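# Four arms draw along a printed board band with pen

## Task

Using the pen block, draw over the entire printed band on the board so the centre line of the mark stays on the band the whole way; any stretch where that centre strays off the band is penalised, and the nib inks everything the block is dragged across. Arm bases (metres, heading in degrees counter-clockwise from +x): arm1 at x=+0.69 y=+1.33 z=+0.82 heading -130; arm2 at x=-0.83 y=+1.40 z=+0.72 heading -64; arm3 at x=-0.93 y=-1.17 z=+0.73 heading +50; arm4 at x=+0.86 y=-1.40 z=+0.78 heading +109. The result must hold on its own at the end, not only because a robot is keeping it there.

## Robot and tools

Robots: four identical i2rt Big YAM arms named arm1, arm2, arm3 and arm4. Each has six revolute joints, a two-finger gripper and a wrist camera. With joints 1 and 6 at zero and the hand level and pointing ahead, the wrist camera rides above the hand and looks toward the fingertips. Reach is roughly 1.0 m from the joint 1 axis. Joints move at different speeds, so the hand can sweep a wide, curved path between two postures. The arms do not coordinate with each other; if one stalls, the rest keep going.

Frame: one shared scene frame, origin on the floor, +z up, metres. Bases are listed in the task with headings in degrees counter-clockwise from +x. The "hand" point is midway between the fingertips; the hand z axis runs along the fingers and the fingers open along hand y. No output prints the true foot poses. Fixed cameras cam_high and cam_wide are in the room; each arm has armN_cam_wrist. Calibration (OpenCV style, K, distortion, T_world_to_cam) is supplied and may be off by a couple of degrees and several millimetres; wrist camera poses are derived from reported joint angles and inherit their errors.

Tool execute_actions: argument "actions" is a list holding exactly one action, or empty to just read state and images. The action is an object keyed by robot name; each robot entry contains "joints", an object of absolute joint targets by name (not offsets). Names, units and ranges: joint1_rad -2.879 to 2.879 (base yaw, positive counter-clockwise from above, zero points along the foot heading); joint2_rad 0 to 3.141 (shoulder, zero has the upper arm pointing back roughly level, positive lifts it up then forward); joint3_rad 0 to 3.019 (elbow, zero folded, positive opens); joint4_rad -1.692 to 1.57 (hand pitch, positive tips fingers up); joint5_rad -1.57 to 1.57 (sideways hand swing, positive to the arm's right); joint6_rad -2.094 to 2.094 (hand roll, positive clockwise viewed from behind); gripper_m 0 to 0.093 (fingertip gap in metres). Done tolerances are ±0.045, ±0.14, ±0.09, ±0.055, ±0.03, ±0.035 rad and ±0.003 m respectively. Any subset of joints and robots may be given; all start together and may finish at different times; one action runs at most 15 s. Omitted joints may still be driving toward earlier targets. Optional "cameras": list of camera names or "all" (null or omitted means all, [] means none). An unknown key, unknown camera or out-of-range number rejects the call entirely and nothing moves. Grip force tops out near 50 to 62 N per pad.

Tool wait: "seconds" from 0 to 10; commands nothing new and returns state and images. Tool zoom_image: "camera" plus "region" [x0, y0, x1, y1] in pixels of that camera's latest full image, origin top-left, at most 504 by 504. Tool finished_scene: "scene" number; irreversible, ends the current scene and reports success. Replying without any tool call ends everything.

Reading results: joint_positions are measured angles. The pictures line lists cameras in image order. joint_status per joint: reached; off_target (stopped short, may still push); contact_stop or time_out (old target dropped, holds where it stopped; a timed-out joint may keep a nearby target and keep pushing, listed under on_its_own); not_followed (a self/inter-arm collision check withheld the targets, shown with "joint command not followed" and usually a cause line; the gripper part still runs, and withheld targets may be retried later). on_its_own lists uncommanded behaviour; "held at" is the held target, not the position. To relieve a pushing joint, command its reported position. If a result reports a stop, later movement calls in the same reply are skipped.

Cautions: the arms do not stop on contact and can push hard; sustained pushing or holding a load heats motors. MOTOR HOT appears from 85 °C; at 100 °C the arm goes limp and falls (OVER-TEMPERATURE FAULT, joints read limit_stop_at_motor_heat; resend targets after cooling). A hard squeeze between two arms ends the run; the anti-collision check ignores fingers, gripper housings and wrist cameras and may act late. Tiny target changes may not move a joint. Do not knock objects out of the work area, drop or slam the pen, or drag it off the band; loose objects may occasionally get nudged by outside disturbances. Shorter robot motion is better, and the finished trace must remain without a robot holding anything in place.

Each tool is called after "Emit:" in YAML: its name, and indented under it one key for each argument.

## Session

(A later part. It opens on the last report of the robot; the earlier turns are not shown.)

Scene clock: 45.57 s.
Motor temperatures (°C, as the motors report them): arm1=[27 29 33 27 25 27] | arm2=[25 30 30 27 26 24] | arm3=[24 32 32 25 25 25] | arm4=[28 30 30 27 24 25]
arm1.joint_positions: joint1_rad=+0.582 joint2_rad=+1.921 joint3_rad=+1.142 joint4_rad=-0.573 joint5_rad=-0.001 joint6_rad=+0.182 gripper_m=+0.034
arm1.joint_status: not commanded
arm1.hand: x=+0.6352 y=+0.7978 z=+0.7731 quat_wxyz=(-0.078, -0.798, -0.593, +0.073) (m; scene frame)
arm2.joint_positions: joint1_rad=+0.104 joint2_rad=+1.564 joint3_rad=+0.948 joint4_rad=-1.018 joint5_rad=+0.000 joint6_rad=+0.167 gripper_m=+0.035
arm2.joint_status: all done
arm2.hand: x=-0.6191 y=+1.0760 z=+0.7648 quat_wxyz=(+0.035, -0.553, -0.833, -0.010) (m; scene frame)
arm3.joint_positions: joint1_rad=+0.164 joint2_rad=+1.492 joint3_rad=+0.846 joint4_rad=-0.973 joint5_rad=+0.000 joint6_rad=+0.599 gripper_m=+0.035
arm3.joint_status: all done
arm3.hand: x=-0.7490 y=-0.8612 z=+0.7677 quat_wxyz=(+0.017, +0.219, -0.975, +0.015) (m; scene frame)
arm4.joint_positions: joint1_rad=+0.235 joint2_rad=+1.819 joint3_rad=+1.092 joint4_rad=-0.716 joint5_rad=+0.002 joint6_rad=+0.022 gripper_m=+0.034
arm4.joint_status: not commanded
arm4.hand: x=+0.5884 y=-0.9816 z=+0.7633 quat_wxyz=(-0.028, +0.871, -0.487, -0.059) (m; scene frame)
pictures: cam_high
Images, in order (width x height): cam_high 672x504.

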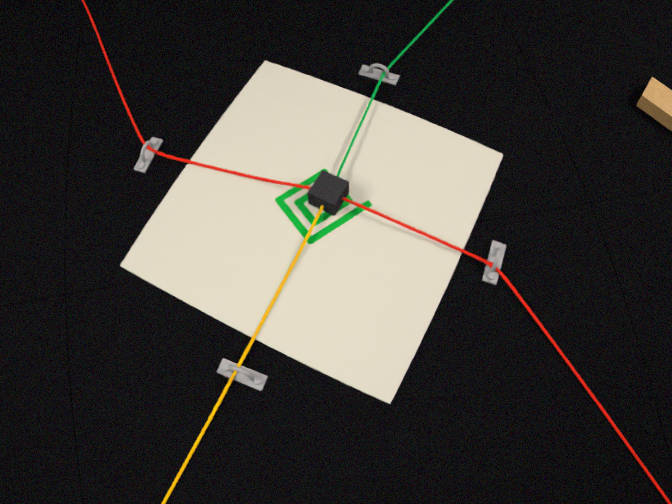

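Emit:
execute_actions:
  actions:
    - {"arm2":{"joints":{"joint4_rad":-0.83}},"arm4":{"joints":{"joint4_rad":-0.752}}}
  cameras: ["cam_high"]

Emit:
zoom_image:
  camera: "cam_high"
  region: [245, 130, 405, 290]

Scene clock: 47.70 s.
Motor temperatures (°C, as the motors report them): arm1=[27 29 33 27 25 27] | arm2=[25 30 30 27 26 24] | arm3=[24 32 32 25 25 25] | arm4=[28 30 30 27 24 25]
arm1.joint_positions: joint1_rad=+0.582 joint2_rad=+1.921 joint3_rad=+1.142 joint4_rad=-0.573 joint5_rad=-0.001 joint6_rad=+0.182 gripper_m=+0.034
arm1.joint_status: not commanded
arm1.hand: x=+0.6352 y=+0.7978 z=+0.7731 quat_wxyz=(-0.078, -0.798, -0.593, +0.073) (m; scene frame)
arm2.joint_positions: joint1_rad=+0.104 joint2_rad=+1.564 joint3_rad=+0.948 joint4_rad=-0.848 joint5_rad=+0.000 joint6_rad=+0.167 gripper_m=+0.035
arm2.joint_status: all done
arm2.hand: x=-0.5968 y=+1.0409 z=+0.7653 quat_wxyz=(-0.042, -0.552, -0.832, +0.025) (m; scene frame)
arm3.joint_positions: joint1_rad=+0.164 joint2_rad=+1.492 joint3_rad=+0.846 joint4_rad=-0.973 joint5_rad=+0.000 joint6_rad=+0.599 gripper_m=+0.035
arm3.joint_status: not commanded
arm3.hand: x=-0.7490 y=-0.8612 z=+0.7677 quat_wxyz=(+0.017, +0.219, -0.975, +0.015) (m; scene frame)
arm4.joint_positions: joint1_rad=+0.235 joint2_rad=+1.819 joint3_rad=+1.092 joint4_rad=-0.737 joint5_rad=+0.002 joint6_rad=+0.022 gripper_m=+0.034
arm4.joint_status: all done
arm4.hand: x=+0.5912 y=-0.9860 z=+0.7627 quat_wxyz=(-0.023, +0.872, -0.487, -0.050) (m; scene frame)
pictures: cam_high
Images, in order (width x height): cam_high 672x504.

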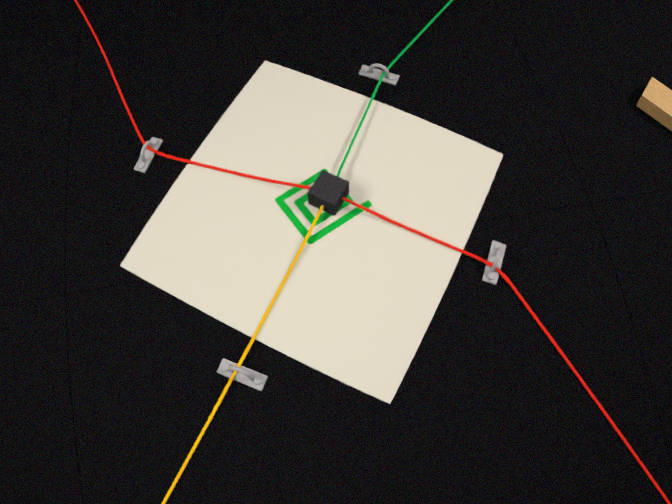

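Region (245, 130, 405, 290) of cam_high's 672x504 image, scaled by 3.150, with more detail than that image has.

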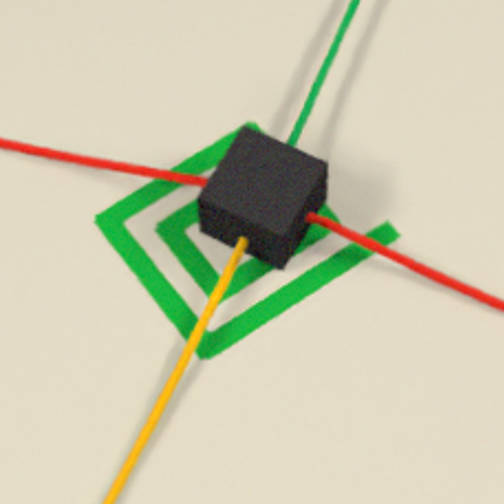

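Emit:
execute_actions:
  actions:
    - {"arm4":{"joints":{"joint4_rad":-0.78}}}
  cameras: ["cam_high"]

Emit:
zoom_image:
  camera: "cam_high"
  region: [245, 130, 405, 290]

Scene clock: 49.10 s.
Motor temperatures (°C, as the motors report them): arm1=[27 29 33 27 25 27] | arm2=[25 30 30 27 26 24] | arm3=[24 31 32 25 25 25] | arm4=[28 30 30 27 24 25]
arm1.joint_positions: joint1_rad=+0.582 joint2_rad=+1.921 joint3_rad=+1.142 joint4_rad=-0.573 joint5_rad=-0.001 joint6_rad=+0.182 gripper_m=+0.034
arm1.joint_status: not commanded
arm1.hand: x=+0.6352 y=+0.7978 z=+0.7731 quat_wxyz=(-0.078, -0.798, -0.593, +0.073) (m; scene frame)
arm2.joint_positions: joint1_rad=+0.104 joint2_rad=+1.564 joint3_rad=+0.948 joint4_rad=-0.848 joint5_rad=+0.000 joint6_rad=+0.167 gripper_m=+0.035
arm2.joint_status: not commanded
arm2.hand: x=-0.5968 y=+1.0409 z=+0.7653 quat_wxyz=(-0.042, -0.552, -0.832, +0.025) (m; scene frame)
arm3.joint_positions: joint1_rad=+0.164 joint2_rad=+1.492 joint3_rad=+0.846 joint4_rad=-0.973 joint5_rad=+0.000 joint6_rad=+0.599 gripper_m=+0.035
arm3.joint_status: not commanded
arm3.hand: x=-0.7490 y=-0.8612 z=+0.7677 quat_wxyz=(+0.017, +0.219, -0.975, +0.015) (m; scene frame)
arm4.joint_positions: joint1_rad=+0.235 joint2_rad=+1.819 joint3_rad=+1.092 joint4_rad=-0.763 joint5_rad=+0.002 joint6_rad=+0.022 gripper_m=+0.034
arm4.joint_status: all done
arm4.hand: x=+0.5947 y=-0.9914 z=+0.7621 quat_wxyz=(-0.017, +0.872, -0.488, -0.038) (m; scene frame)
pictures: cam_high
Images, in order (width x height): cam_high 672x504.

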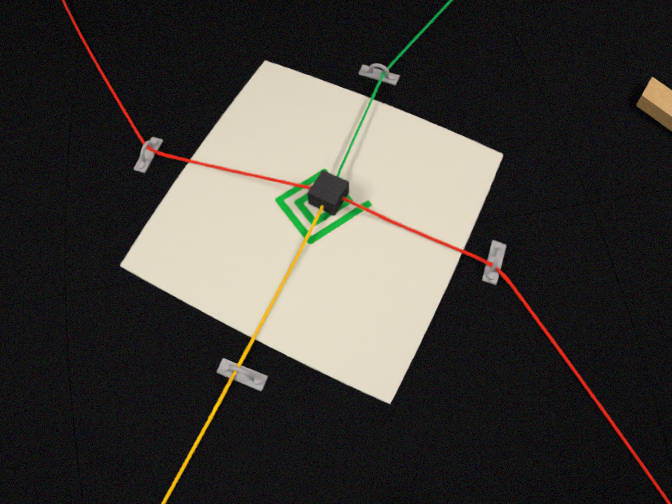

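Region (245, 130, 405, 290) of cam_high's 672x504 image, scaled by 3.150, with more detail than that image has.

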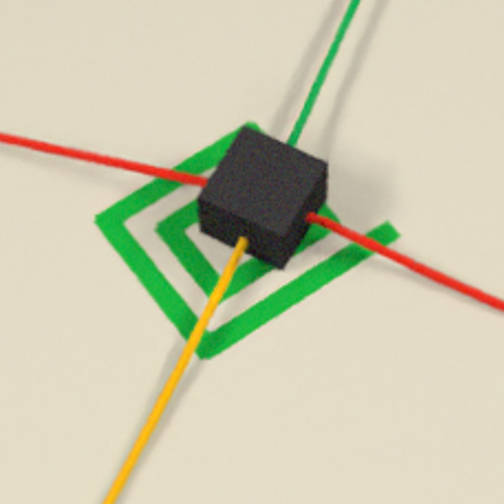

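Emit:
execute_actions:
  actions:
    - {"arm4":{"joints":{"joint4_rad":-0.80}}}
  cameras: ["cam_high"]

Emit:
zoom_image:
  camera: "cam_high"
  region: [245,130,405,290]

Scene clock: 53.50 s.
Motor temperatures (°C, as the motors report them): arm1=[27 29 33 27 25 27] | arm2=[25 30 30 27 26 24] | arm3=[24 31 32 25 25 25] | arm4=[28 30 30 27 24 25]
arm1.joint_positions: joint1_rad=+0.582 joint2_rad=+1.921 joint3_rad=+1.142 joint4_rad=-0.573 joint5_rad=-0.001 joint6_rad=+0.182 gripper_m=+0.034
arm1.joint_status: not commanded
arm1.hand: x=+0.6352 y=+0.7978 z=+0.7731 quat_wxyz=(-0.078, -0.798, -0.593, +0.073) (m; scene frame)
arm2.joint_positions: joint1_rad=+0.104 joint2_rad=+1.564 joint3_rad=+0.948 joint4_rad=-0.848 joint5_rad=+0.000 joint6_rad=+0.167 gripper_m=+0.035
arm2.joint_status: not commanded
arm2.hand: x=-0.5968 y=+1.0409 z=+0.7653 quat_wxyz=(-0.042, -0.552, -0.832, +0.025) (m; scene frame)
arm3.joint_positions: joint1_rad=+0.164 joint2_rad=+1.492 joint3_rad=+0.846 joint4_rad=-0.975 joint5_rad=+0.000 joint6_rad=+0.599 gripper_m=+0.035
arm3.joint_status: not commanded
arm3.hand: x=-0.7493 y=-0.8617 z=+0.7677 quat_wxyz=(+0.017, +0.219, -0.975, +0.016) (m; scene frame)
arm4.joint_positions: joint1_rad=+0.235 joint2_rad=+1.819 joint3_rad=+1.092 joint4_rad=-0.780 joint5_rad=+0.002 joint6_rad=+0.022 gripper_m=+0.034
arm4.joint_status: all done
arm4.hand: x=+0.5969 y=-0.9948 z=+0.7618 quat_wxyz=(-0.013, +0.872, -0.488, -0.031) (m; scene frame)
pictures: cam_high
Images, in order (width x height): cam_high 672x504.

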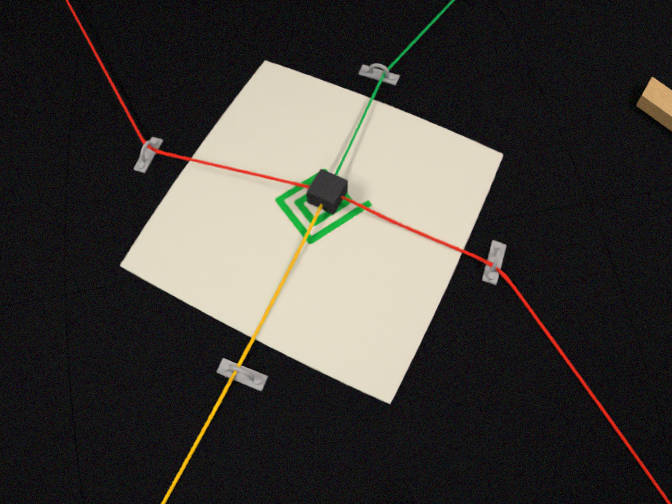

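Region (245, 130, 405, 290) of cam_high's 672x504 image, scaled by 3.150, with more detail than that image has.

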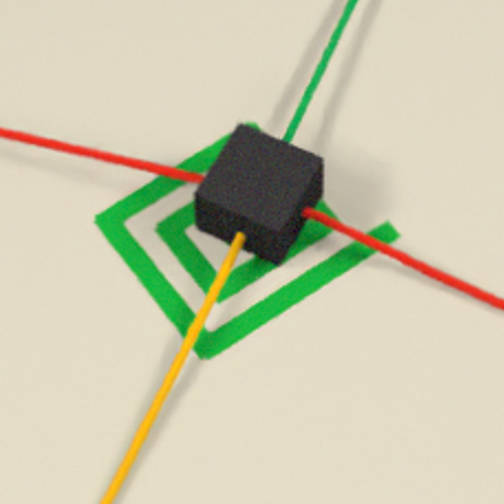

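Emit:
execute_actions:
  actions:
    - {"arm4":{"joints":{"joint4_rad":-0.833}},"arm3":{"joints":{"joint4_rad":-1.008}}}
  cameras: ["cam_high"]

Emit:
zoom_image:
  camera: "cam_high"
  region: [245,130,405,290]

Scene clock: 55.23 s.
Motor temperatures (°C, as the motors report them): arm1=[27 29 33 27 25 27] | arm2=[25 30 30 27 26 24] | arm3=[24 31 32 25 25 25] | arm4=[28 30 30 27 24 25]
arm1.joint_positions: joint1_rad=+0.582 joint2_rad=+1.921 joint3_rad=+1.142 joint4_rad=-0.571 joint5_rad=-0.001 joint6_rad=+0.182 gripper_m=+0.034
arm1.joint_status: not commanded
arm1.hand: x=+0.6352 y=+0.7973 z=+0.7732 quat_wxyz=(-0.079, -0.798, -0.593, +0.074) (m; scene frame)
arm2.joint_positions: joint1_rad=+0.104 joint2_rad=+1.564 joint3_rad=+0.948 joint4_rad=-0.848 joint5_rad=+0.000 joint6_rad=+0.167 gripper_m=+0.035
arm2.joint_status: not commanded
arm2.hand: x=-0.5968 y=+1.0409 z=+0.7653 quat_wxyz=(-0.042, -0.552, -0.832, +0.025) (m; scene frame)
arm3.joint_positions: joint1_rad=+0.164 joint2_rad=+1.492 joint3_rad=+0.846 joint4_rad=-0.993 joint5_rad=+0.000 joint6_rad=+0.599 gripper_m=+0.035
arm3.joint_status: all done
arm3.hand: x=-0.7514 y=-0.8653 z=+0.7679 quat_wxyz=(+0.023, +0.219, -0.975, +0.022) (m; scene frame)
arm4.joint_positions: joint1_rad=+0.235 joint2_rad=+1.819 joint3_rad=+1.092 joint4_rad=-0.812 joint5_rad=+0.002 joint6_rad=+0.022 gripper_m=+0.034
arm4.joint_status: all done
arm4.hand: x=+0.6011 y=-1.0014 z=+0.7614 quat_wxyz=(-0.005, +0.873, -0.488, -0.017) (m; scene frame)
pictures: cam_high
Images, in order (width x height): cam_high 672x504.

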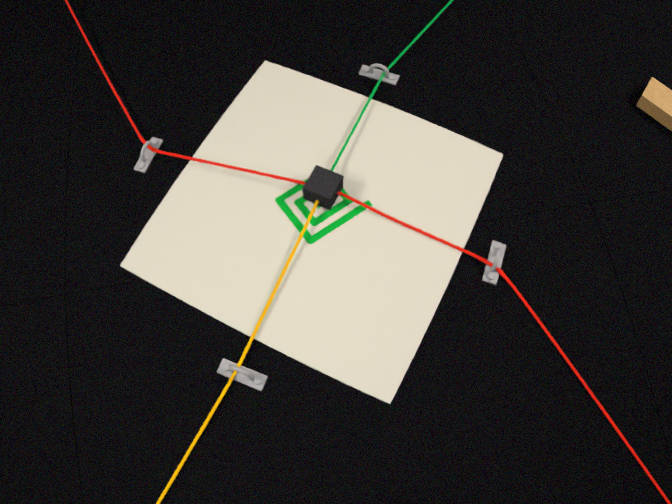

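Region (245, 130, 405, 290) of cam_high's 672x504 image, scaled by 3.150, with more detail than that image has.

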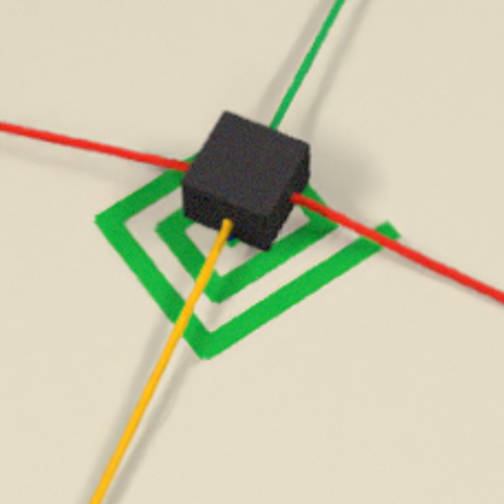

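Emit:
execute_actions:
  actions:
    - {"arm1":{"joints":{"joint4_rad":-0.53}}}
  cameras: []

Emit:
execute_actions:
  actions:
    - {"arm4":{"joints":{"joint4_rad":-0.857}},"arm3":{"joints":{"joint4_rad":-1.031}}}
  cameras: ["cam_high"]

Emit:
zoom_image:
  camera: "cam_high"
  region: [245,130,405,290]

Scene clock: 56.90 s.
Motor temperatures (°C, as the motors report them): arm1=[27 29 33 27 25 27] | arm2=[25 30 30 27 26 24] | arm3=[24 31 32 25 25 25] | arm4=[28 30 30 27 24 25]
arm1.joint_positions: joint1_rad=+0.582 joint2_rad=+1.921 joint3_rad=+1.142 joint4_rad=-0.544 joint5_rad=-0.001 joint6_rad=+0.182 gripper_m=+0.034
arm1.joint_status: all done
arm1.hand: x=+0.6344 y=+0.7907 z=+0.7748 quat_wxyz=(-0.089, -0.796, -0.592, +0.083) (m; scene frame)
arm2.joint_positions: joint1_rad=+0.104 joint2_rad=+1.564 joint3_rad=+0.948 joint4_rad=-0.848 joint5_rad=+0.000 joint6_rad=+0.167 gripper_m=+0.035
arm2.joint_status: not commanded
arm2.hand: x=-0.5968 y=+1.0409 z=+0.7653 quat_wxyz=(-0.042, -0.552, -0.832, +0.025) (m; scene frame)
arm3.joint_positions: joint1_rad=+0.164 joint2_rad=+1.492 joint3_rad=+0.846 joint4_rad=-0.993 joint5_rad=+0.000 joint6_rad=+0.599 gripper_m=+0.035
arm3.joint_status: not commanded
arm3.hand: x=-0.7514 y=-0.8653 z=+0.7679 quat_wxyz=(+0.023, +0.219, -0.975, +0.022) (m; scene frame)
arm4.joint_positions: joint1_rad=+0.235 joint2_rad=+1.819 joint3_rad=+1.092 joint4_rad=-0.812 joint5_rad=+0.002 joint6_rad=+0.022 gripper_m=+0.034
arm4.joint_status: not commanded
arm4.hand: x=+0.6011 y=-1.0014 z=+0.7614 quat_wxyz=(-0.005, +0.873, -0.488, -0.017) (m; scene frame)
pictures: none
No camera images: the call's "cameras" was empty. Leave "cameras" out to get every camera's image.

Scene clock: 57.47 s.
Motor temperatures (°C, as the motors report them): arm1=[27 29 33 27 25 27] | arm2=[25 30 30 27 26 24] | arm3=[24 31 32 25 25 25] | arm4=[28 30 30 27 24 25]
arm1.joint_positions: joint1_rad=+0.582 joint2_rad=+1.921 joint3_rad=+1.142 joint4_rad=-0.542 joint5_rad=-0.001 joint6_rad=+0.182 gripper_m=+0.034
arm1.joint_status: not commanded
arm1.hand: x=+0.6344 y=+0.7904 z=+0.7749 quat_wxyz=(-0.090, -0.796, -0.592, +0.083) (m; scene frame)
arm2.joint_positions: joint1_rad=+0.104 joint2_rad=+1.564 joint3_rad=+0.948 joint4_rad=-0.848 joint5_rad=+0.000 joint6_rad=+0.167 gripper_m=+0.035
arm2.joint_status: not commanded
arm2.hand: x=-0.5968 y=+1.0409 z=+0.7653 quat_wxyz=(-0.042, -0.552, -0.832, +0.025) (m; scene frame)
arm3.joint_positions: joint1_rad=+0.164 joint2_rad=+1.492 joint3_rad=+0.846 joint4_rad=-1.014 joint5_rad=+0.000 joint6_rad=+0.599 gripper_m=+0.035
arm3.joint_status: all done
arm3.hand: x=-0.7540 y=-0.8698 z=+0.7683 quat_wxyz=(+0.030, +0.219, -0.975, +0.030) (m; scene frame)
arm4.joint_positions: joint1_rad=+0.235 joint2_rad=+1.819 joint3_rad=+1.092 joint4_rad=-0.838 joint5_rad=+0.002 joint6_rad=+0.022 gripper_m=+0.034
arm4.joint_status: all done
arm4.hand: x=+0.6046 y=-1.0068 z=+0.7613 quat_wxyz=(+0.001, +0.873, -0.488, -0.005) (m; scene frame)
pictures: cam_high
Images, in order (width x height): cam_high 672x504.

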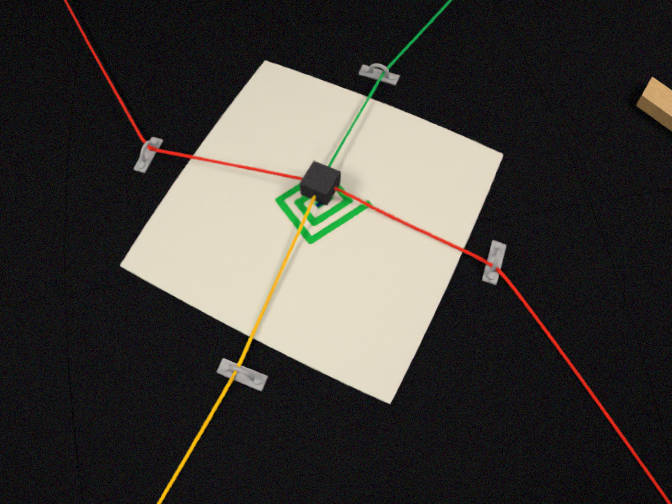

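Region (245, 130, 405, 290) of cam_high's 672x504 image, scaled by 3.150, with more detail than that image has.

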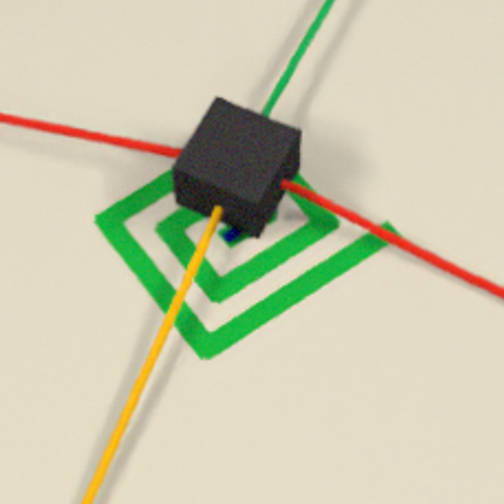

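Emit:
execute_actions:
  actions:
    - {"arm1":{"joints":{"joint4_rad":-0.58}},"arm3":{"joints":{"joint4_rad":-0.76}},"arm2":{"joints":{"joint4_rad":-0.79}}}
  cameras: ["cam_high"]

Emit:
zoom_image:
  camera: "cam_high"
  region: [245,130,405,290]

Scene clock: 59.73 s.
Motor temperatures (°C, as the motors report them): arm1=[27 29 33 27 25 27] | arm2=[25 30 30 27 26 24] | arm3=[24 31 32 25 25 25] | arm4=[28 30 30 27 24 25]
arm1.joint_positions: joint1_rad=+0.582 joint2_rad=+1.921 joint3_rad=+1.142 joint4_rad=-0.569 joint5_rad=-0.001 joint6_rad=+0.183 gripper_m=+0.034
arm1.joint_status: all done
arm1.hand: x=+0.6351 y=+0.7968 z=+0.7734 quat_wxyz=(-0.080, -0.798, -0.593, +0.074) (m; scene frame)
arm2.joint_positions: joint1_rad=+0.104 joint2_rad=+1.564 joint3_rad=+0.948 joint4_rad=-0.809 joint5_rad=+0.000 joint6_rad=+0.167 gripper_m=+0.035
arm2.joint_status: all done
arm2.hand: x=-0.5916 y=+1.0327 z=+0.7664 quat_wxyz=(-0.060, -0.551, -0.831, +0.033) (m; scene frame)
arm3.joint_positions: joint1_rad=+0.164 joint2_rad=+1.492 joint3_rad=+0.846 joint4_rad=-0.773 joint5_rad=+0.000 joint6_rad=+0.599 gripper_m=+0.035
arm3.joint_status: all done
arm3.hand: x=-0.7242 y=-0.8189 z=+0.7703 quat_wxyz=(-0.051, +0.219, -0.973, -0.058) (m; scene frame)
arm4.joint_positions: joint1_rad=+0.235 joint2_rad=+1.819 joint3_rad=+1.092 joint4_rad=-0.840 joint5_rad=+0.002 joint6_rad=+0.022 gripper_m=+0.034
arm4.joint_status: not commanded
arm4.hand: x=+0.6049 y=-1.0072 z=+0.7613 quat_wxyz=(+0.001, +0.873, -0.488, -0.004) (m; scene frame)
pictures: cam_high
Images, in order (width x height): cam_high 672x504.

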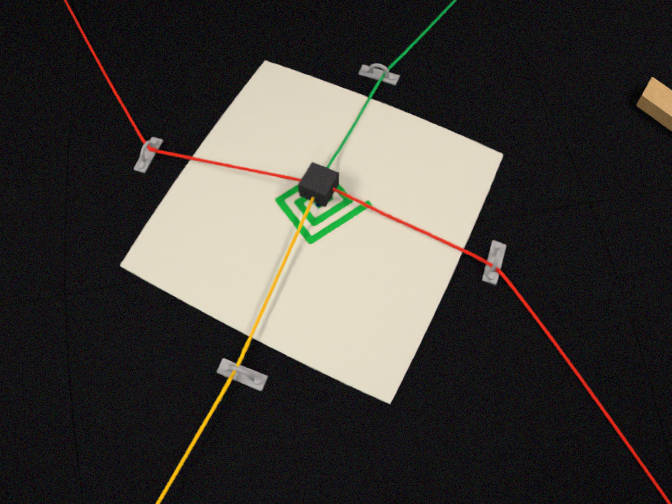

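Region (245, 130, 405, 290) of cam_high's 672x504 image, scaled by 3.150, with more detail than that image has.

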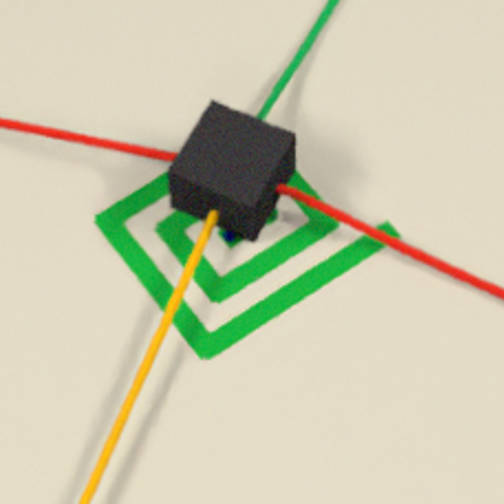

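Emit:
execute_actions:
  actions:
    - {"arm1":{"joints":{"joint4_rad":-0.62}},"arm4":{"joints":{"joint4_rad":-0.882}}}
  cameras: ["cam_high"]

Emit:
zoom_image:
  camera: "cam_high"
  region: [245,130,405,290]

Scene clock: 61.43 s.
Motor temperatures (°C, as the motors report them): arm1=[27 29 33 27 25 27] | arm2=[25 30 30 27 26 24] | arm3=[24 31 32 25 25 25] | arm4=[28 30 30 27 24 25]
arm1.joint_positions: joint1_rad=+0.582 joint2_rad=+1.921 joint3_rad=+1.142 joint4_rad=-0.607 joint5_rad=+0.000 joint6_rad=+0.184 gripper_m=+0.034
arm1.joint_status: all done
arm1.hand: x=+0.6360 y=+0.8059 z=+0.7715 quat_wxyz=(-0.066, -0.800, -0.594, +0.062) (m; scene frame)
arm2.joint_positions: joint1_rad=+0.104 joint2_rad=+1.564 joint3_rad=+0.948 joint4_rad=-0.809 joint5_rad=+0.000 joint6_rad=+0.167 gripper_m=+0.035
arm2.joint_status: not commanded
arm2.hand: x=-0.5916 y=+1.0327 z=+0.7664 quat_wxyz=(-0.060, -0.551, -0.831, +0.033) (m; scene frame)
arm3.joint_positions: joint1_rad=+0.164 joint2_rad=+1.492 joint3_rad=+0.846 joint4_rad=-0.773 joint5_rad=+0.000 joint6_rad=+0.599 gripper_m=+0.035
arm3.joint_status: not commanded
arm3.hand: x=-0.7242 y=-0.8189 z=+0.7703 quat_wxyz=(-0.051, +0.219, -0.973, -0.058) (m; scene frame)
arm4.joint_positions: joint1_rad=+0.235 joint2_rad=+1.819 joint3_rad=+1.092 joint4_rad=-0.864 joint5_rad=+0.002 joint6_rad=+0.022 gripper_m=+0.034
arm4.joint_status: all done
arm4.hand: x=+0.6080 y=-1.0121 z=+0.7613 quat_wxyz=(+0.007, +0.873, -0.488, +0.006) (m; scene frame)
pictures: cam_high
Images, in order (width x height): cam_high 672x504.

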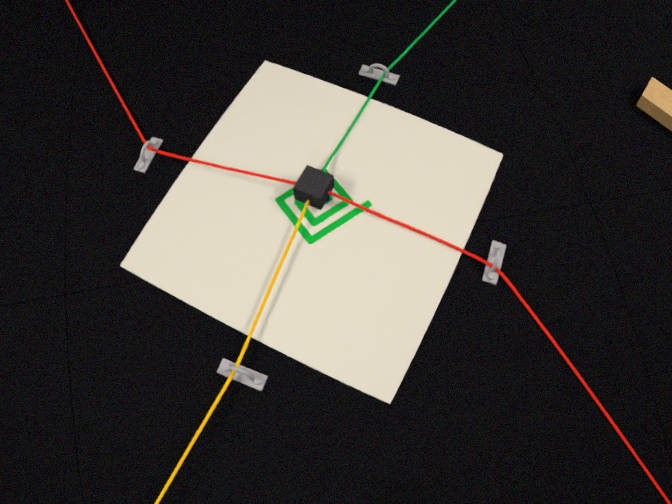

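Region (245, 130, 405, 290) of cam_high's 672x504 image, scaled by 3.150, with more detail than that image has.

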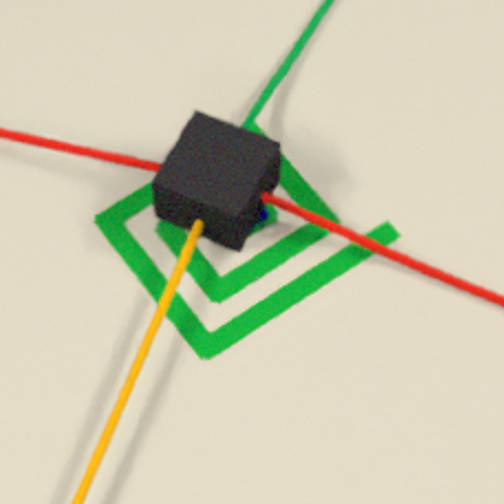

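Emit:
execute_actions:
  actions:
    - {"arm1":{"joints":{"joint4_rad":-0.68}},"arm4":{"joints":{"joint4_rad":-0.917}}}
  cameras: ["cam_high"]

Emit:
zoom_image:
  camera: "cam_high"
  region: [245,130,405,290]

Scene clock: 63.10 s.
Motor temperatures (°C, as the motors report them): arm1=[27 29 33 27 25 27] | arm2=[25 30 30 27 26 24] | arm3=[24 31 32 25 25 25] | arm4=[28 30 30 27 24 25]
arm1.joint_positions: joint1_rad=+0.582 joint2_rad=+1.921 joint3_rad=+1.142 joint4_rad=-0.666 joint5_rad=+0.000 joint6_rad=+0.184 gripper_m=+0.034
arm1.joint_status: all done
arm1.hand: x=+0.6375 y=+0.8202 z=+0.7693 quat_wxyz=(-0.044, -0.801, -0.595, +0.042) (m; scene frame)
arm2.joint_positions: joint1_rad=+0.104 joint2_rad=+1.564 joint3_rad=+0.948 joint4_rad=-0.809 joint5_rad=+0.000 joint6_rad=+0.167 gripper_m=+0.035
arm2.joint_status: not commanded
arm2.hand: x=-0.5916 y=+1.0327 z=+0.7664 quat_wxyz=(-0.060, -0.551, -0.831, +0.033) (m; scene frame)
arm3.joint_positions: joint1_rad=+0.164 joint2_rad=+1.492 joint3_rad=+0.846 joint4_rad=-0.773 joint5_rad=+0.000 joint6_rad=+0.599 gripper_m=+0.035
arm3.joint_status: not commanded
arm3.hand: x=-0.7242 y=-0.8189 z=+0.7703 quat_wxyz=(-0.051, +0.219, -0.973, -0.058) (m; scene frame)
arm4.joint_positions: joint1_rad=+0.235 joint2_rad=+1.819 joint3_rad=+1.092 joint4_rad=-0.899 joint5_rad=+0.002 joint6_rad=+0.022 gripper_m=+0.034
arm4.joint_status: all done
arm4.hand: x=+0.6128 y=-1.0194 z=+0.7616 quat_wxyz=(+0.015, +0.873, -0.488, +0.022) (m; scene frame)
pictures: cam_high
Images, in order (width x height): cam_high 672x504.

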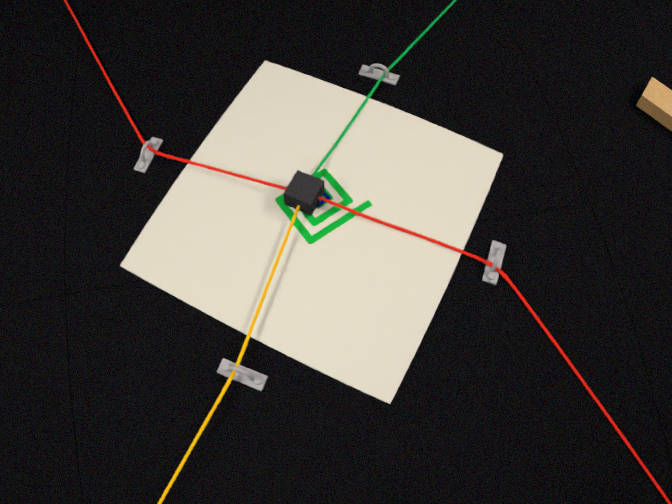

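Region (245, 130, 405, 290) of cam_high's 672x504 image, scaled by 3.150, with more detail than that image has.

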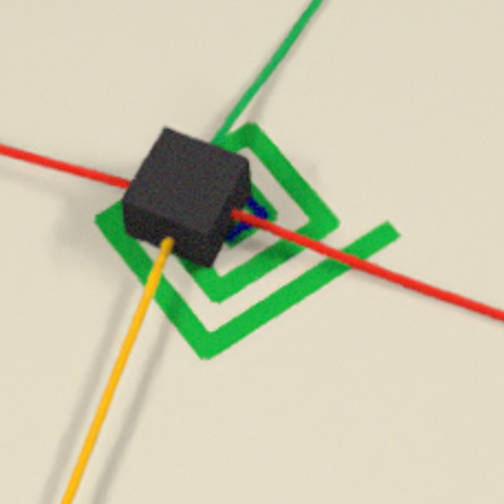

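Emit:
execute_actions:
  actions:
    - {"arm1":{"joints":{"joint4_rad":-0.724}},"arm4":{"joints":{"joint4_rad":-0.935}}}
  cameras: ["cam_high"]

Emit:
zoom_image:
  camera: "cam_high"
  region: [245,130,405,290]

Scene clock: 64.80 s.
Motor temperatures (°C, as the motors report them): arm1=[27 29 33 27 25 27] | arm2=[25 30 30 27 26 24] | arm3=[24 31 32 25 25 25] | arm4=[28 30 30 27 24 25]
arm1.joint_positions: joint1_rad=+0.582 joint2_rad=+1.921 joint3_rad=+1.142 joint4_rad=-0.709 joint5_rad=+0.000 joint6_rad=+0.184 gripper_m=+0.034
arm1.joint_status: all done
arm1.hand: x=+0.6387 y=+0.8306 z=+0.7683 quat_wxyz=(-0.028, -0.802, -0.596, +0.027) (m; scene frame)
arm2.joint_positions: joint1_rad=+0.104 joint2_rad=+1.564 joint3_rad=+0.948 joint4_rad=-0.809 joint5_rad=+0.000 joint6_rad=+0.167 gripper_m=+0.035
arm2.joint_status: not commanded
arm2.hand: x=-0.5916 y=+1.0327 z=+0.7664 quat_wxyz=(-0.060, -0.551, -0.831, +0.033) (m; scene frame)
arm3.joint_positions: joint1_rad=+0.164 joint2_rad=+1.492 joint3_rad=+0.846 joint4_rad=-0.773 joint5_rad=+0.000 joint6_rad=+0.599 gripper_m=+0.035
arm3.joint_status: not commanded
arm3.hand: x=-0.7242 y=-0.8189 z=+0.7703 quat_wxyz=(-0.051, +0.219, -0.973, -0.058) (m; scene frame)
arm4.joint_positions: joint1_rad=+0.235 joint2_rad=+1.819 joint3_rad=+1.092 joint4_rad=-0.918 joint5_rad=+0.002 joint6_rad=+0.022 gripper_m=+0.034
arm4.joint_status: all done
arm4.hand: x=+0.6152 y=-1.0232 z=+0.7619 quat_wxyz=(+0.020, +0.872, -0.488, +0.030) (m; scene frame)
pictures: cam_high
Images, in order (width x height): cam_high 672x504.

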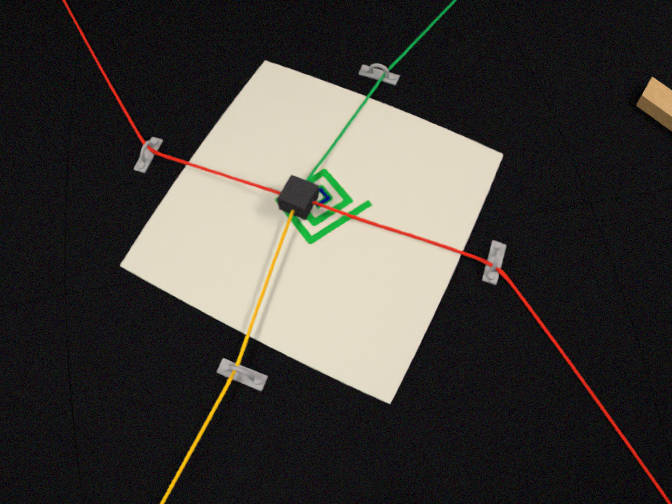

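Region (245, 130, 405, 290) of cam_high's 672x504 image, scaled by 3.150, with more detail than that image has.

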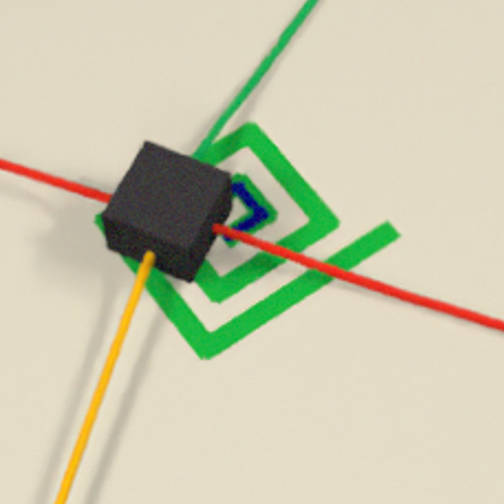

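Emit:
execute_actions:
  actions:
    - {"arm2":{"joints":{"joint4_rad":-0.865}},"arm4":{"joints":{"joint4_rad":-0.62}}}
  cameras: ["cam_high"]

Emit:
zoom_image:
  camera: "cam_high"
  region: [245,130,405,290]

Scene clock: 67.10 s.
Motor temperatures (°C, as the motors report them): arm1=[27 29 33 27 25 27] | arm2=[25 30 30 27 26 24] | arm3=[24 31 32 25 25 25] | arm4=[28 30 30 27 24 25]
arm1.joint_positions: joint1_rad=+0.582 joint2_rad=+1.921 joint3_rad=+1.142 joint4_rad=-0.709 joint5_rad=+0.000 joint6_rad=+0.184 gripper_m=+0.034
arm1.joint_status: not commanded
arm1.hand: x=+0.6387 y=+0.8306 z=+0.7683 quat_wxyz=(-0.028, -0.802, -0.596, +0.027) (m; scene frame)
arm2.joint_positions: joint1_rad=+0.104 joint2_rad=+1.564 joint3_rad=+0.948 joint4_rad=-0.851 joint5_rad=+0.000 joint6_rad=+0.167 gripper_m=+0.035
arm2.joint_status: all done
arm2.hand: x=-0.5971 y=+1.0413 z=+0.7653 quat_wxyz=(-0.041, -0.552, -0.832, +0.025) (m; scene frame)
arm3.joint_positions: joint1_rad=+0.164 joint2_rad=+1.492 joint3_rad=+0.846 joint4_rad=-0.773 joint5_rad=+0.000 joint6_rad=+0.599 gripper_m=+0.035
arm3.joint_status: not commanded
arm3.hand: x=-0.7242 y=-0.8189 z=+0.7703 quat_wxyz=(-0.051, +0.219, -0.973, -0.058) (m; scene frame)
arm4.joint_positions: joint1_rad=+0.235 joint2_rad=+1.819 joint3_rad=+1.092 joint4_rad=-0.639 joint5_rad=+0.002 joint6_rad=+0.022 gripper_m=+0.034
arm4.joint_status: all done
arm4.hand: x=+0.5783 y=-0.9659 z=+0.7665 quat_wxyz=(-0.046, +0.868, -0.486, -0.093) (m; scene frame)
pictures: cam_high
Images, in order (width x height): cam_high 672x504.

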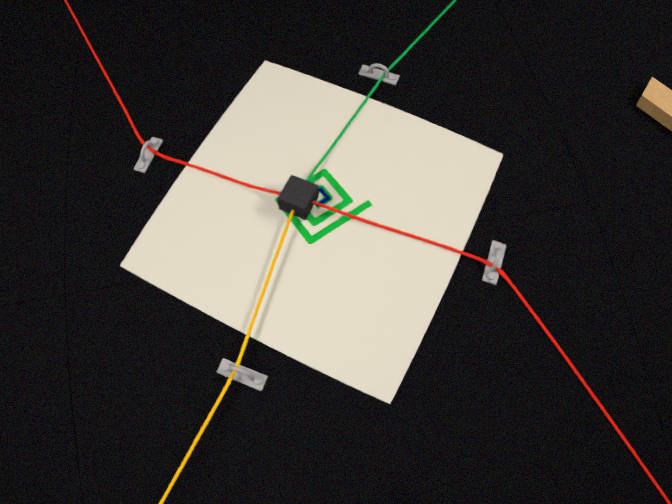

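Region (245, 130, 405, 290) of cam_high's 672x504 image, scaled by 3.150, with more detail than that image has.

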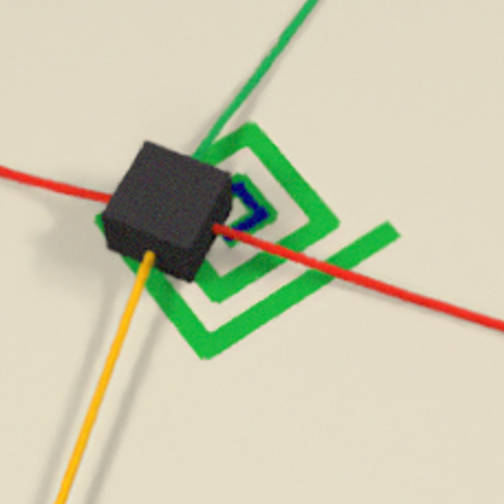

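Emit:
execute_actions:
  actions:
    - {"arm2":{"joints":{"joint4_rad":-0.885}},"arm1":{"joints":{"joint4_rad":-0.733}}}
  cameras: ["cam_high"]

Emit:
zoom_image:
  camera: "cam_high"
  region: [245,130,405,290]

Scene clock: 68.37 s.
Motor temperatures (°C, as the motors report them): arm1=[27 29 33 27 25 27] | arm2=[25 30 30 27 26 24] | arm3=[24 31 32 25 25 25] | arm4=[28 30 30 27 24 25]
arm1.joint_positions: joint1_rad=+0.582 joint2_rad=+1.921 joint3_rad=+1.142 joint4_rad=-0.718 joint5_rad=+0.000 joint6_rad=+0.184 gripper_m=+0.034
arm1.joint_status: all done
arm1.hand: x=+0.6389 y=+0.8328 z=+0.7681 quat_wxyz=(-0.025, -0.802, -0.596, +0.024) (m; scene frame)
arm2.joint_positions: joint1_rad=+0.104 joint2_rad=+1.564 joint3_rad=+0.948 joint4_rad=-0.870 joint5_rad=+0.000 joint6_rad=+0.167 gripper_m=+0.035
arm2.joint_status: all done
arm2.hand: x=-0.5996 y=+1.0453 z=+0.7649 quat_wxyz=(-0.032, -0.552, -0.833, +0.021) (m; scene frame)
arm3.joint_positions: joint1_rad=+0.164 joint2_rad=+1.492 joint3_rad=+0.846 joint4_rad=-0.773 joint5_rad=+0.000 joint6_rad=+0.599 gripper_m=+0.035
arm3.joint_status: not commanded
arm3.hand: x=-0.7242 y=-0.8189 z=+0.7703 quat_wxyz=(-0.051, +0.219, -0.973, -0.058) (m; scene frame)
arm4.joint_positions: joint1_rad=+0.235 joint2_rad=+1.819 joint3_rad=+1.092 joint4_rad=-0.639 joint5_rad=+0.002 joint6_rad=+0.022 gripper_m=+0.034
arm4.joint_status: not commanded
arm4.hand: x=+0.5783 y=-0.9659 z=+0.7665 quat_wxyz=(-0.046, +0.868, -0.486, -0.093) (m; scene frame)
pictures: cam_high
Images, in order (width x height): cam_high 672x504.

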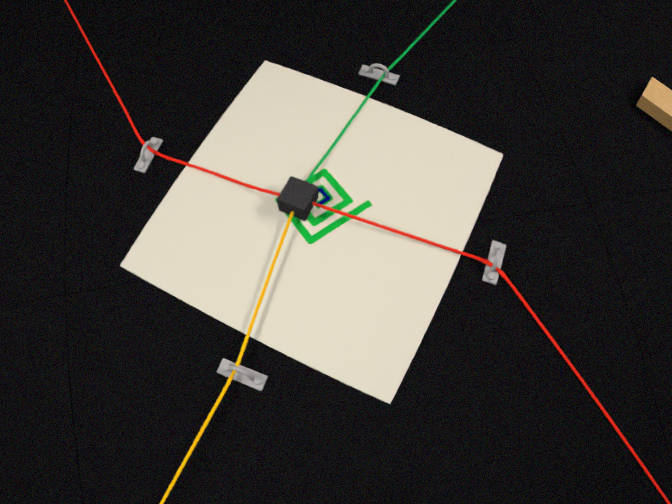

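Region (245, 130, 405, 290) of cam_high's 672x504 image, scaled by 3.150, with more detail than that image has.

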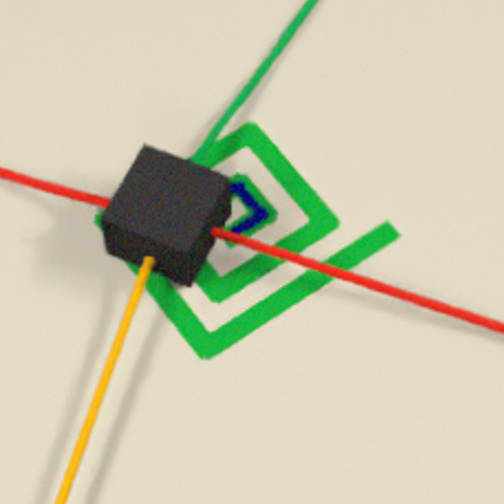

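Emit:
execute_actions:
  actions:
    - {"arm2":{"joints":{"joint4_rad":-0.93}},"arm1":{"joints":{"joint4_rad":-0.756}}}
  cameras: ["cam_high"]

Emit:
zoom_image:
  camera: "cam_high"
  region: [245,130,405,290]

Scene clock: 70.13 s.
Motor temperatures (°C, as the motors report them): arm1=[27 29 33 27 25 27] | arm2=[25 30 30 27 26 24] | arm3=[24 31 32 25 25 25] | arm4=[28 30 30 27 24 25]
arm1.joint_positions: joint1_rad=+0.582 joint2_rad=+1.921 joint3_rad=+1.142 joint4_rad=-0.745 joint5_rad=+0.000 joint6_rad=+0.184 gripper_m=+0.034
arm1.joint_status: all done
arm1.hand: x=+0.6396 y=+0.8394 z=+0.7678 quat_wxyz=(-0.015, -0.803, -0.596, +0.015) (m; scene frame)
arm2.joint_positions: joint1_rad=+0.104 joint2_rad=+1.564 joint3_rad=+0.948 joint4_rad=-0.911 joint5_rad=+0.000 joint6_rad=+0.167 gripper_m=+0.035
arm2.joint_status: all done
arm2.hand: x=-0.6050 y=+1.0537 z=+0.7643 quat_wxyz=(-0.014, -0.553, -0.833, +0.012) (m; scene frame)
arm3.joint_positions: joint1_rad=+0.164 joint2_rad=+1.492 joint3_rad=+0.846 joint4_rad=-0.773 joint5_rad=+0.000 joint6_rad=+0.599 gripper_m=+0.035
arm3.joint_status: not commanded
arm3.hand: x=-0.7242 y=-0.8189 z=+0.7703 quat_wxyz=(-0.051, +0.219, -0.973, -0.058) (m; scene frame)
arm4.joint_positions: joint1_rad=+0.235 joint2_rad=+1.819 joint3_rad=+1.092 joint4_rad=-0.639 joint5_rad=+0.002 joint6_rad=+0.022 gripper_m=+0.034
arm4.joint_status: not commanded
arm4.hand: x=+0.5783 y=-0.9659 z=+0.7665 quat_wxyz=(-0.046, +0.868, -0.486, -0.093) (m; scene frame)
pictures: cam_high
Images, in order (width x height): cam_high 672x504.

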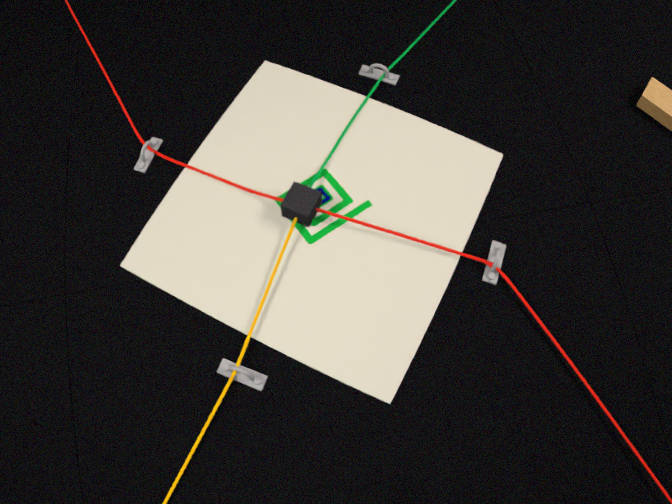

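Region (245, 130, 405, 290) of cam_high's 672x504 image, scaled by 3.150, with more detail than that image has.

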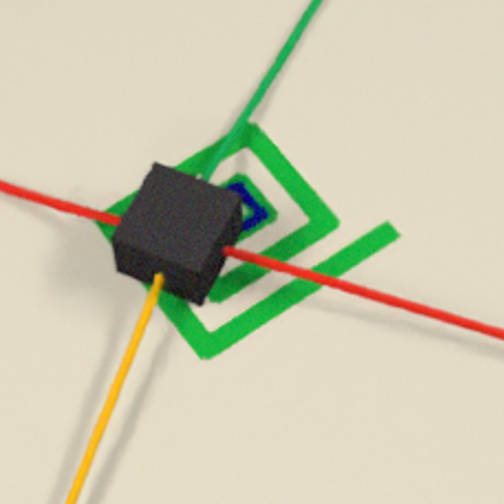

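Emit:
execute_actions:
  actions:
    - {"arm2":{"joints":{"joint4_rad":-0.98}},"arm1":{"joints":{"joint4_rad":-0.776}},"arm3":{"joints":{"joint4_rad":-0.74}}}
  cameras: ["cam_high"]

Emit:
zoom_image:
  camera: "cam_high"
  region: [245,130,405,290]

Scene clock: 72.43 s.
Motor temperatures (°C, as the motors report them): arm1=[27 29 33 27 25 27] | arm2=[25 30 30 27 26 24] | arm3=[24 31 32 25 25 25] | arm4=[28 30 30 27 24 25]
arm1.joint_positions: joint1_rad=+0.582 joint2_rad=+1.921 joint3_rad=+1.142 joint4_rad=-0.765 joint5_rad=+0.000 joint6_rad=+0.184 gripper_m=+0.034
arm1.joint_status: all done
arm1.hand: x=+0.6402 y=+0.8443 z=+0.7676 quat_wxyz=(-0.008, -0.803, -0.596, +0.008) (m; scene frame)
arm2.joint_positions: joint1_rad=+0.104 joint2_rad=+1.564 joint3_rad=+0.948 joint4_rad=-0.957 joint5_rad=+0.000 joint6_rad=+0.167 gripper_m=+0.035
arm2.joint_status: all done
arm2.hand: x=-0.6111 y=+1.0635 z=+0.7642 quat_wxyz=(+0.008, -0.553, -0.833, +0.003) (m; scene frame)
arm3.joint_positions: joint1_rad=+0.164 joint2_rad=+1.492 joint3_rad=+0.846 joint4_rad=-0.753 joint5_rad=+0.000 joint6_rad=+0.599 gripper_m=+0.035
arm3.joint_status: all done
arm3.hand: x=-0.7218 y=-0.8148 z=+0.7711 quat_wxyz=(-0.058, +0.218, -0.972, -0.065) (m; scene frame)
arm4.joint_positions: joint1_rad=+0.235 joint2_rad=+1.819 joint3_rad=+1.092 joint4_rad=-0.639 joint5_rad=+0.002 joint6_rad=+0.022 gripper_m=+0.034
arm4.joint_status: not commanded
arm4.hand: x=+0.5783 y=-0.9659 z=+0.7665 quat_wxyz=(-0.046, +0.868, -0.486, -0.093) (m; scene frame)
pictures: cam_high
Images, in order (width x height): cam_high 672x504.

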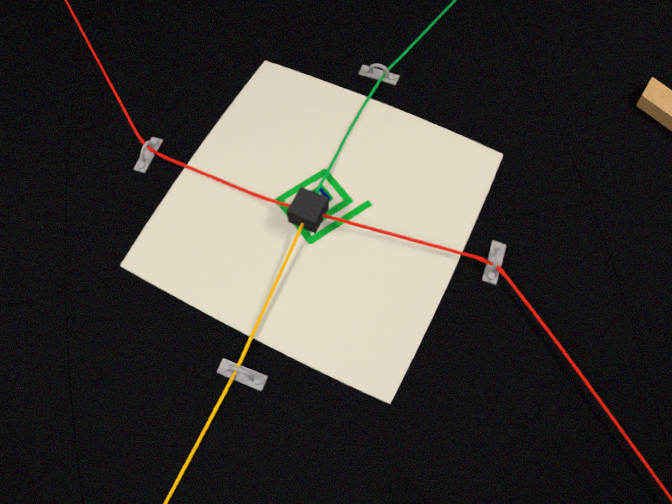

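Region (245, 130, 405, 290) of cam_high's 672x504 image, scaled by 3.150, with more detail than that image has.

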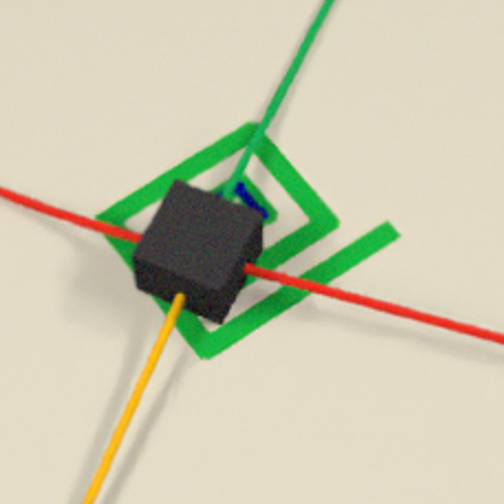

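Emit:
execute_actions:
  actions:
    - {"arm2":{"joints":{"joint4_rad":-1.03}},"arm1":{"joints":{"joint4_rad":-0.81}}}
  cameras: ["cam_high"]

Emit:
zoom_image:
  camera: "cam_high"
  region: [245,130,405,290]

Scene clock: 74.43 s.
Motor temperatures (°C, as the motors report them): arm1=[27 29 33 27 25 27] | arm2=[25 30 30 27 26 24] | arm3=[24 31 32 25 25 25] | arm4=[28 30 30 27 24 25]
arm1.joint_positions: joint1_rad=+0.582 joint2_rad=+1.921 joint3_rad=+1.142 joint4_rad=-0.799 joint5_rad=+0.000 joint6_rad=+0.184 gripper_m=+0.034
arm1.joint_status: all done
arm1.hand: x=+0.6411 y=+0.8525 z=+0.7676 quat_wxyz=(+0.004, -0.803, -0.596, -0.003) (m; scene frame)
arm2.joint_positions: joint1_rad=+0.104 joint2_rad=+1.564 joint3_rad=+0.948 joint4_rad=-1.010 joint5_rad=+0.000 joint6_rad=+0.167 gripper_m=+0.035
arm2.joint_status: all done
arm2.hand: x=-0.6180 y=+1.0743 z=+0.7647 quat_wxyz=(+0.032, -0.553, -0.833, -0.008) (m; scene frame)
arm3.joint_positions: joint1_rad=+0.164 joint2_rad=+1.492 joint3_rad=+0.846 joint4_rad=-0.753 joint5_rad=+0.000 joint6_rad=+0.599 gripper_m=+0.035
arm3.joint_status: not commanded
arm3.hand: x=-0.7218 y=-0.8148 z=+0.7711 quat_wxyz=(-0.058, +0.218, -0.972, -0.065) (m; scene frame)
arm4.joint_positions: joint1_rad=+0.235 joint2_rad=+1.819 joint3_rad=+1.092 joint4_rad=-0.639 joint5_rad=+0.002 joint6_rad=+0.022 gripper_m=+0.034
arm4.joint_status: not commanded
arm4.hand: x=+0.5783 y=-0.9659 z=+0.7665 quat_wxyz=(-0.046, +0.868, -0.486, -0.093) (m; scene frame)
pictures: cam_high
Images, in order (width x height): cam_high 672x504.

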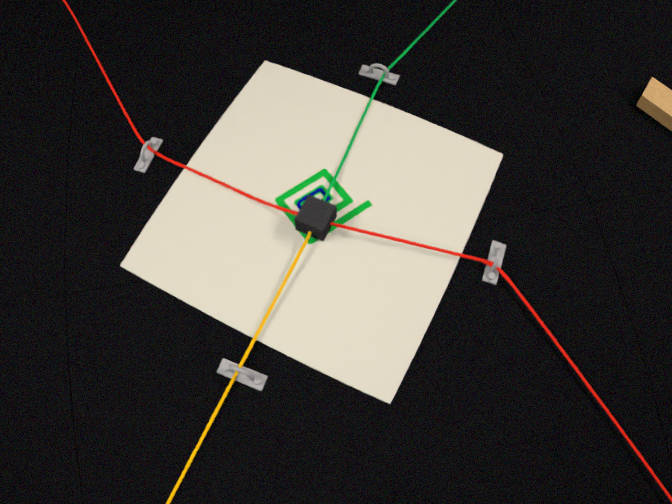

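Region (245, 130, 405, 290) of cam_high's 672x504 image, scaled by 3.150, with more detail than that image has.

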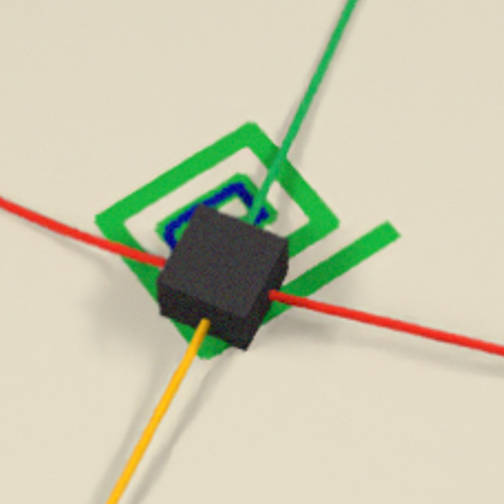

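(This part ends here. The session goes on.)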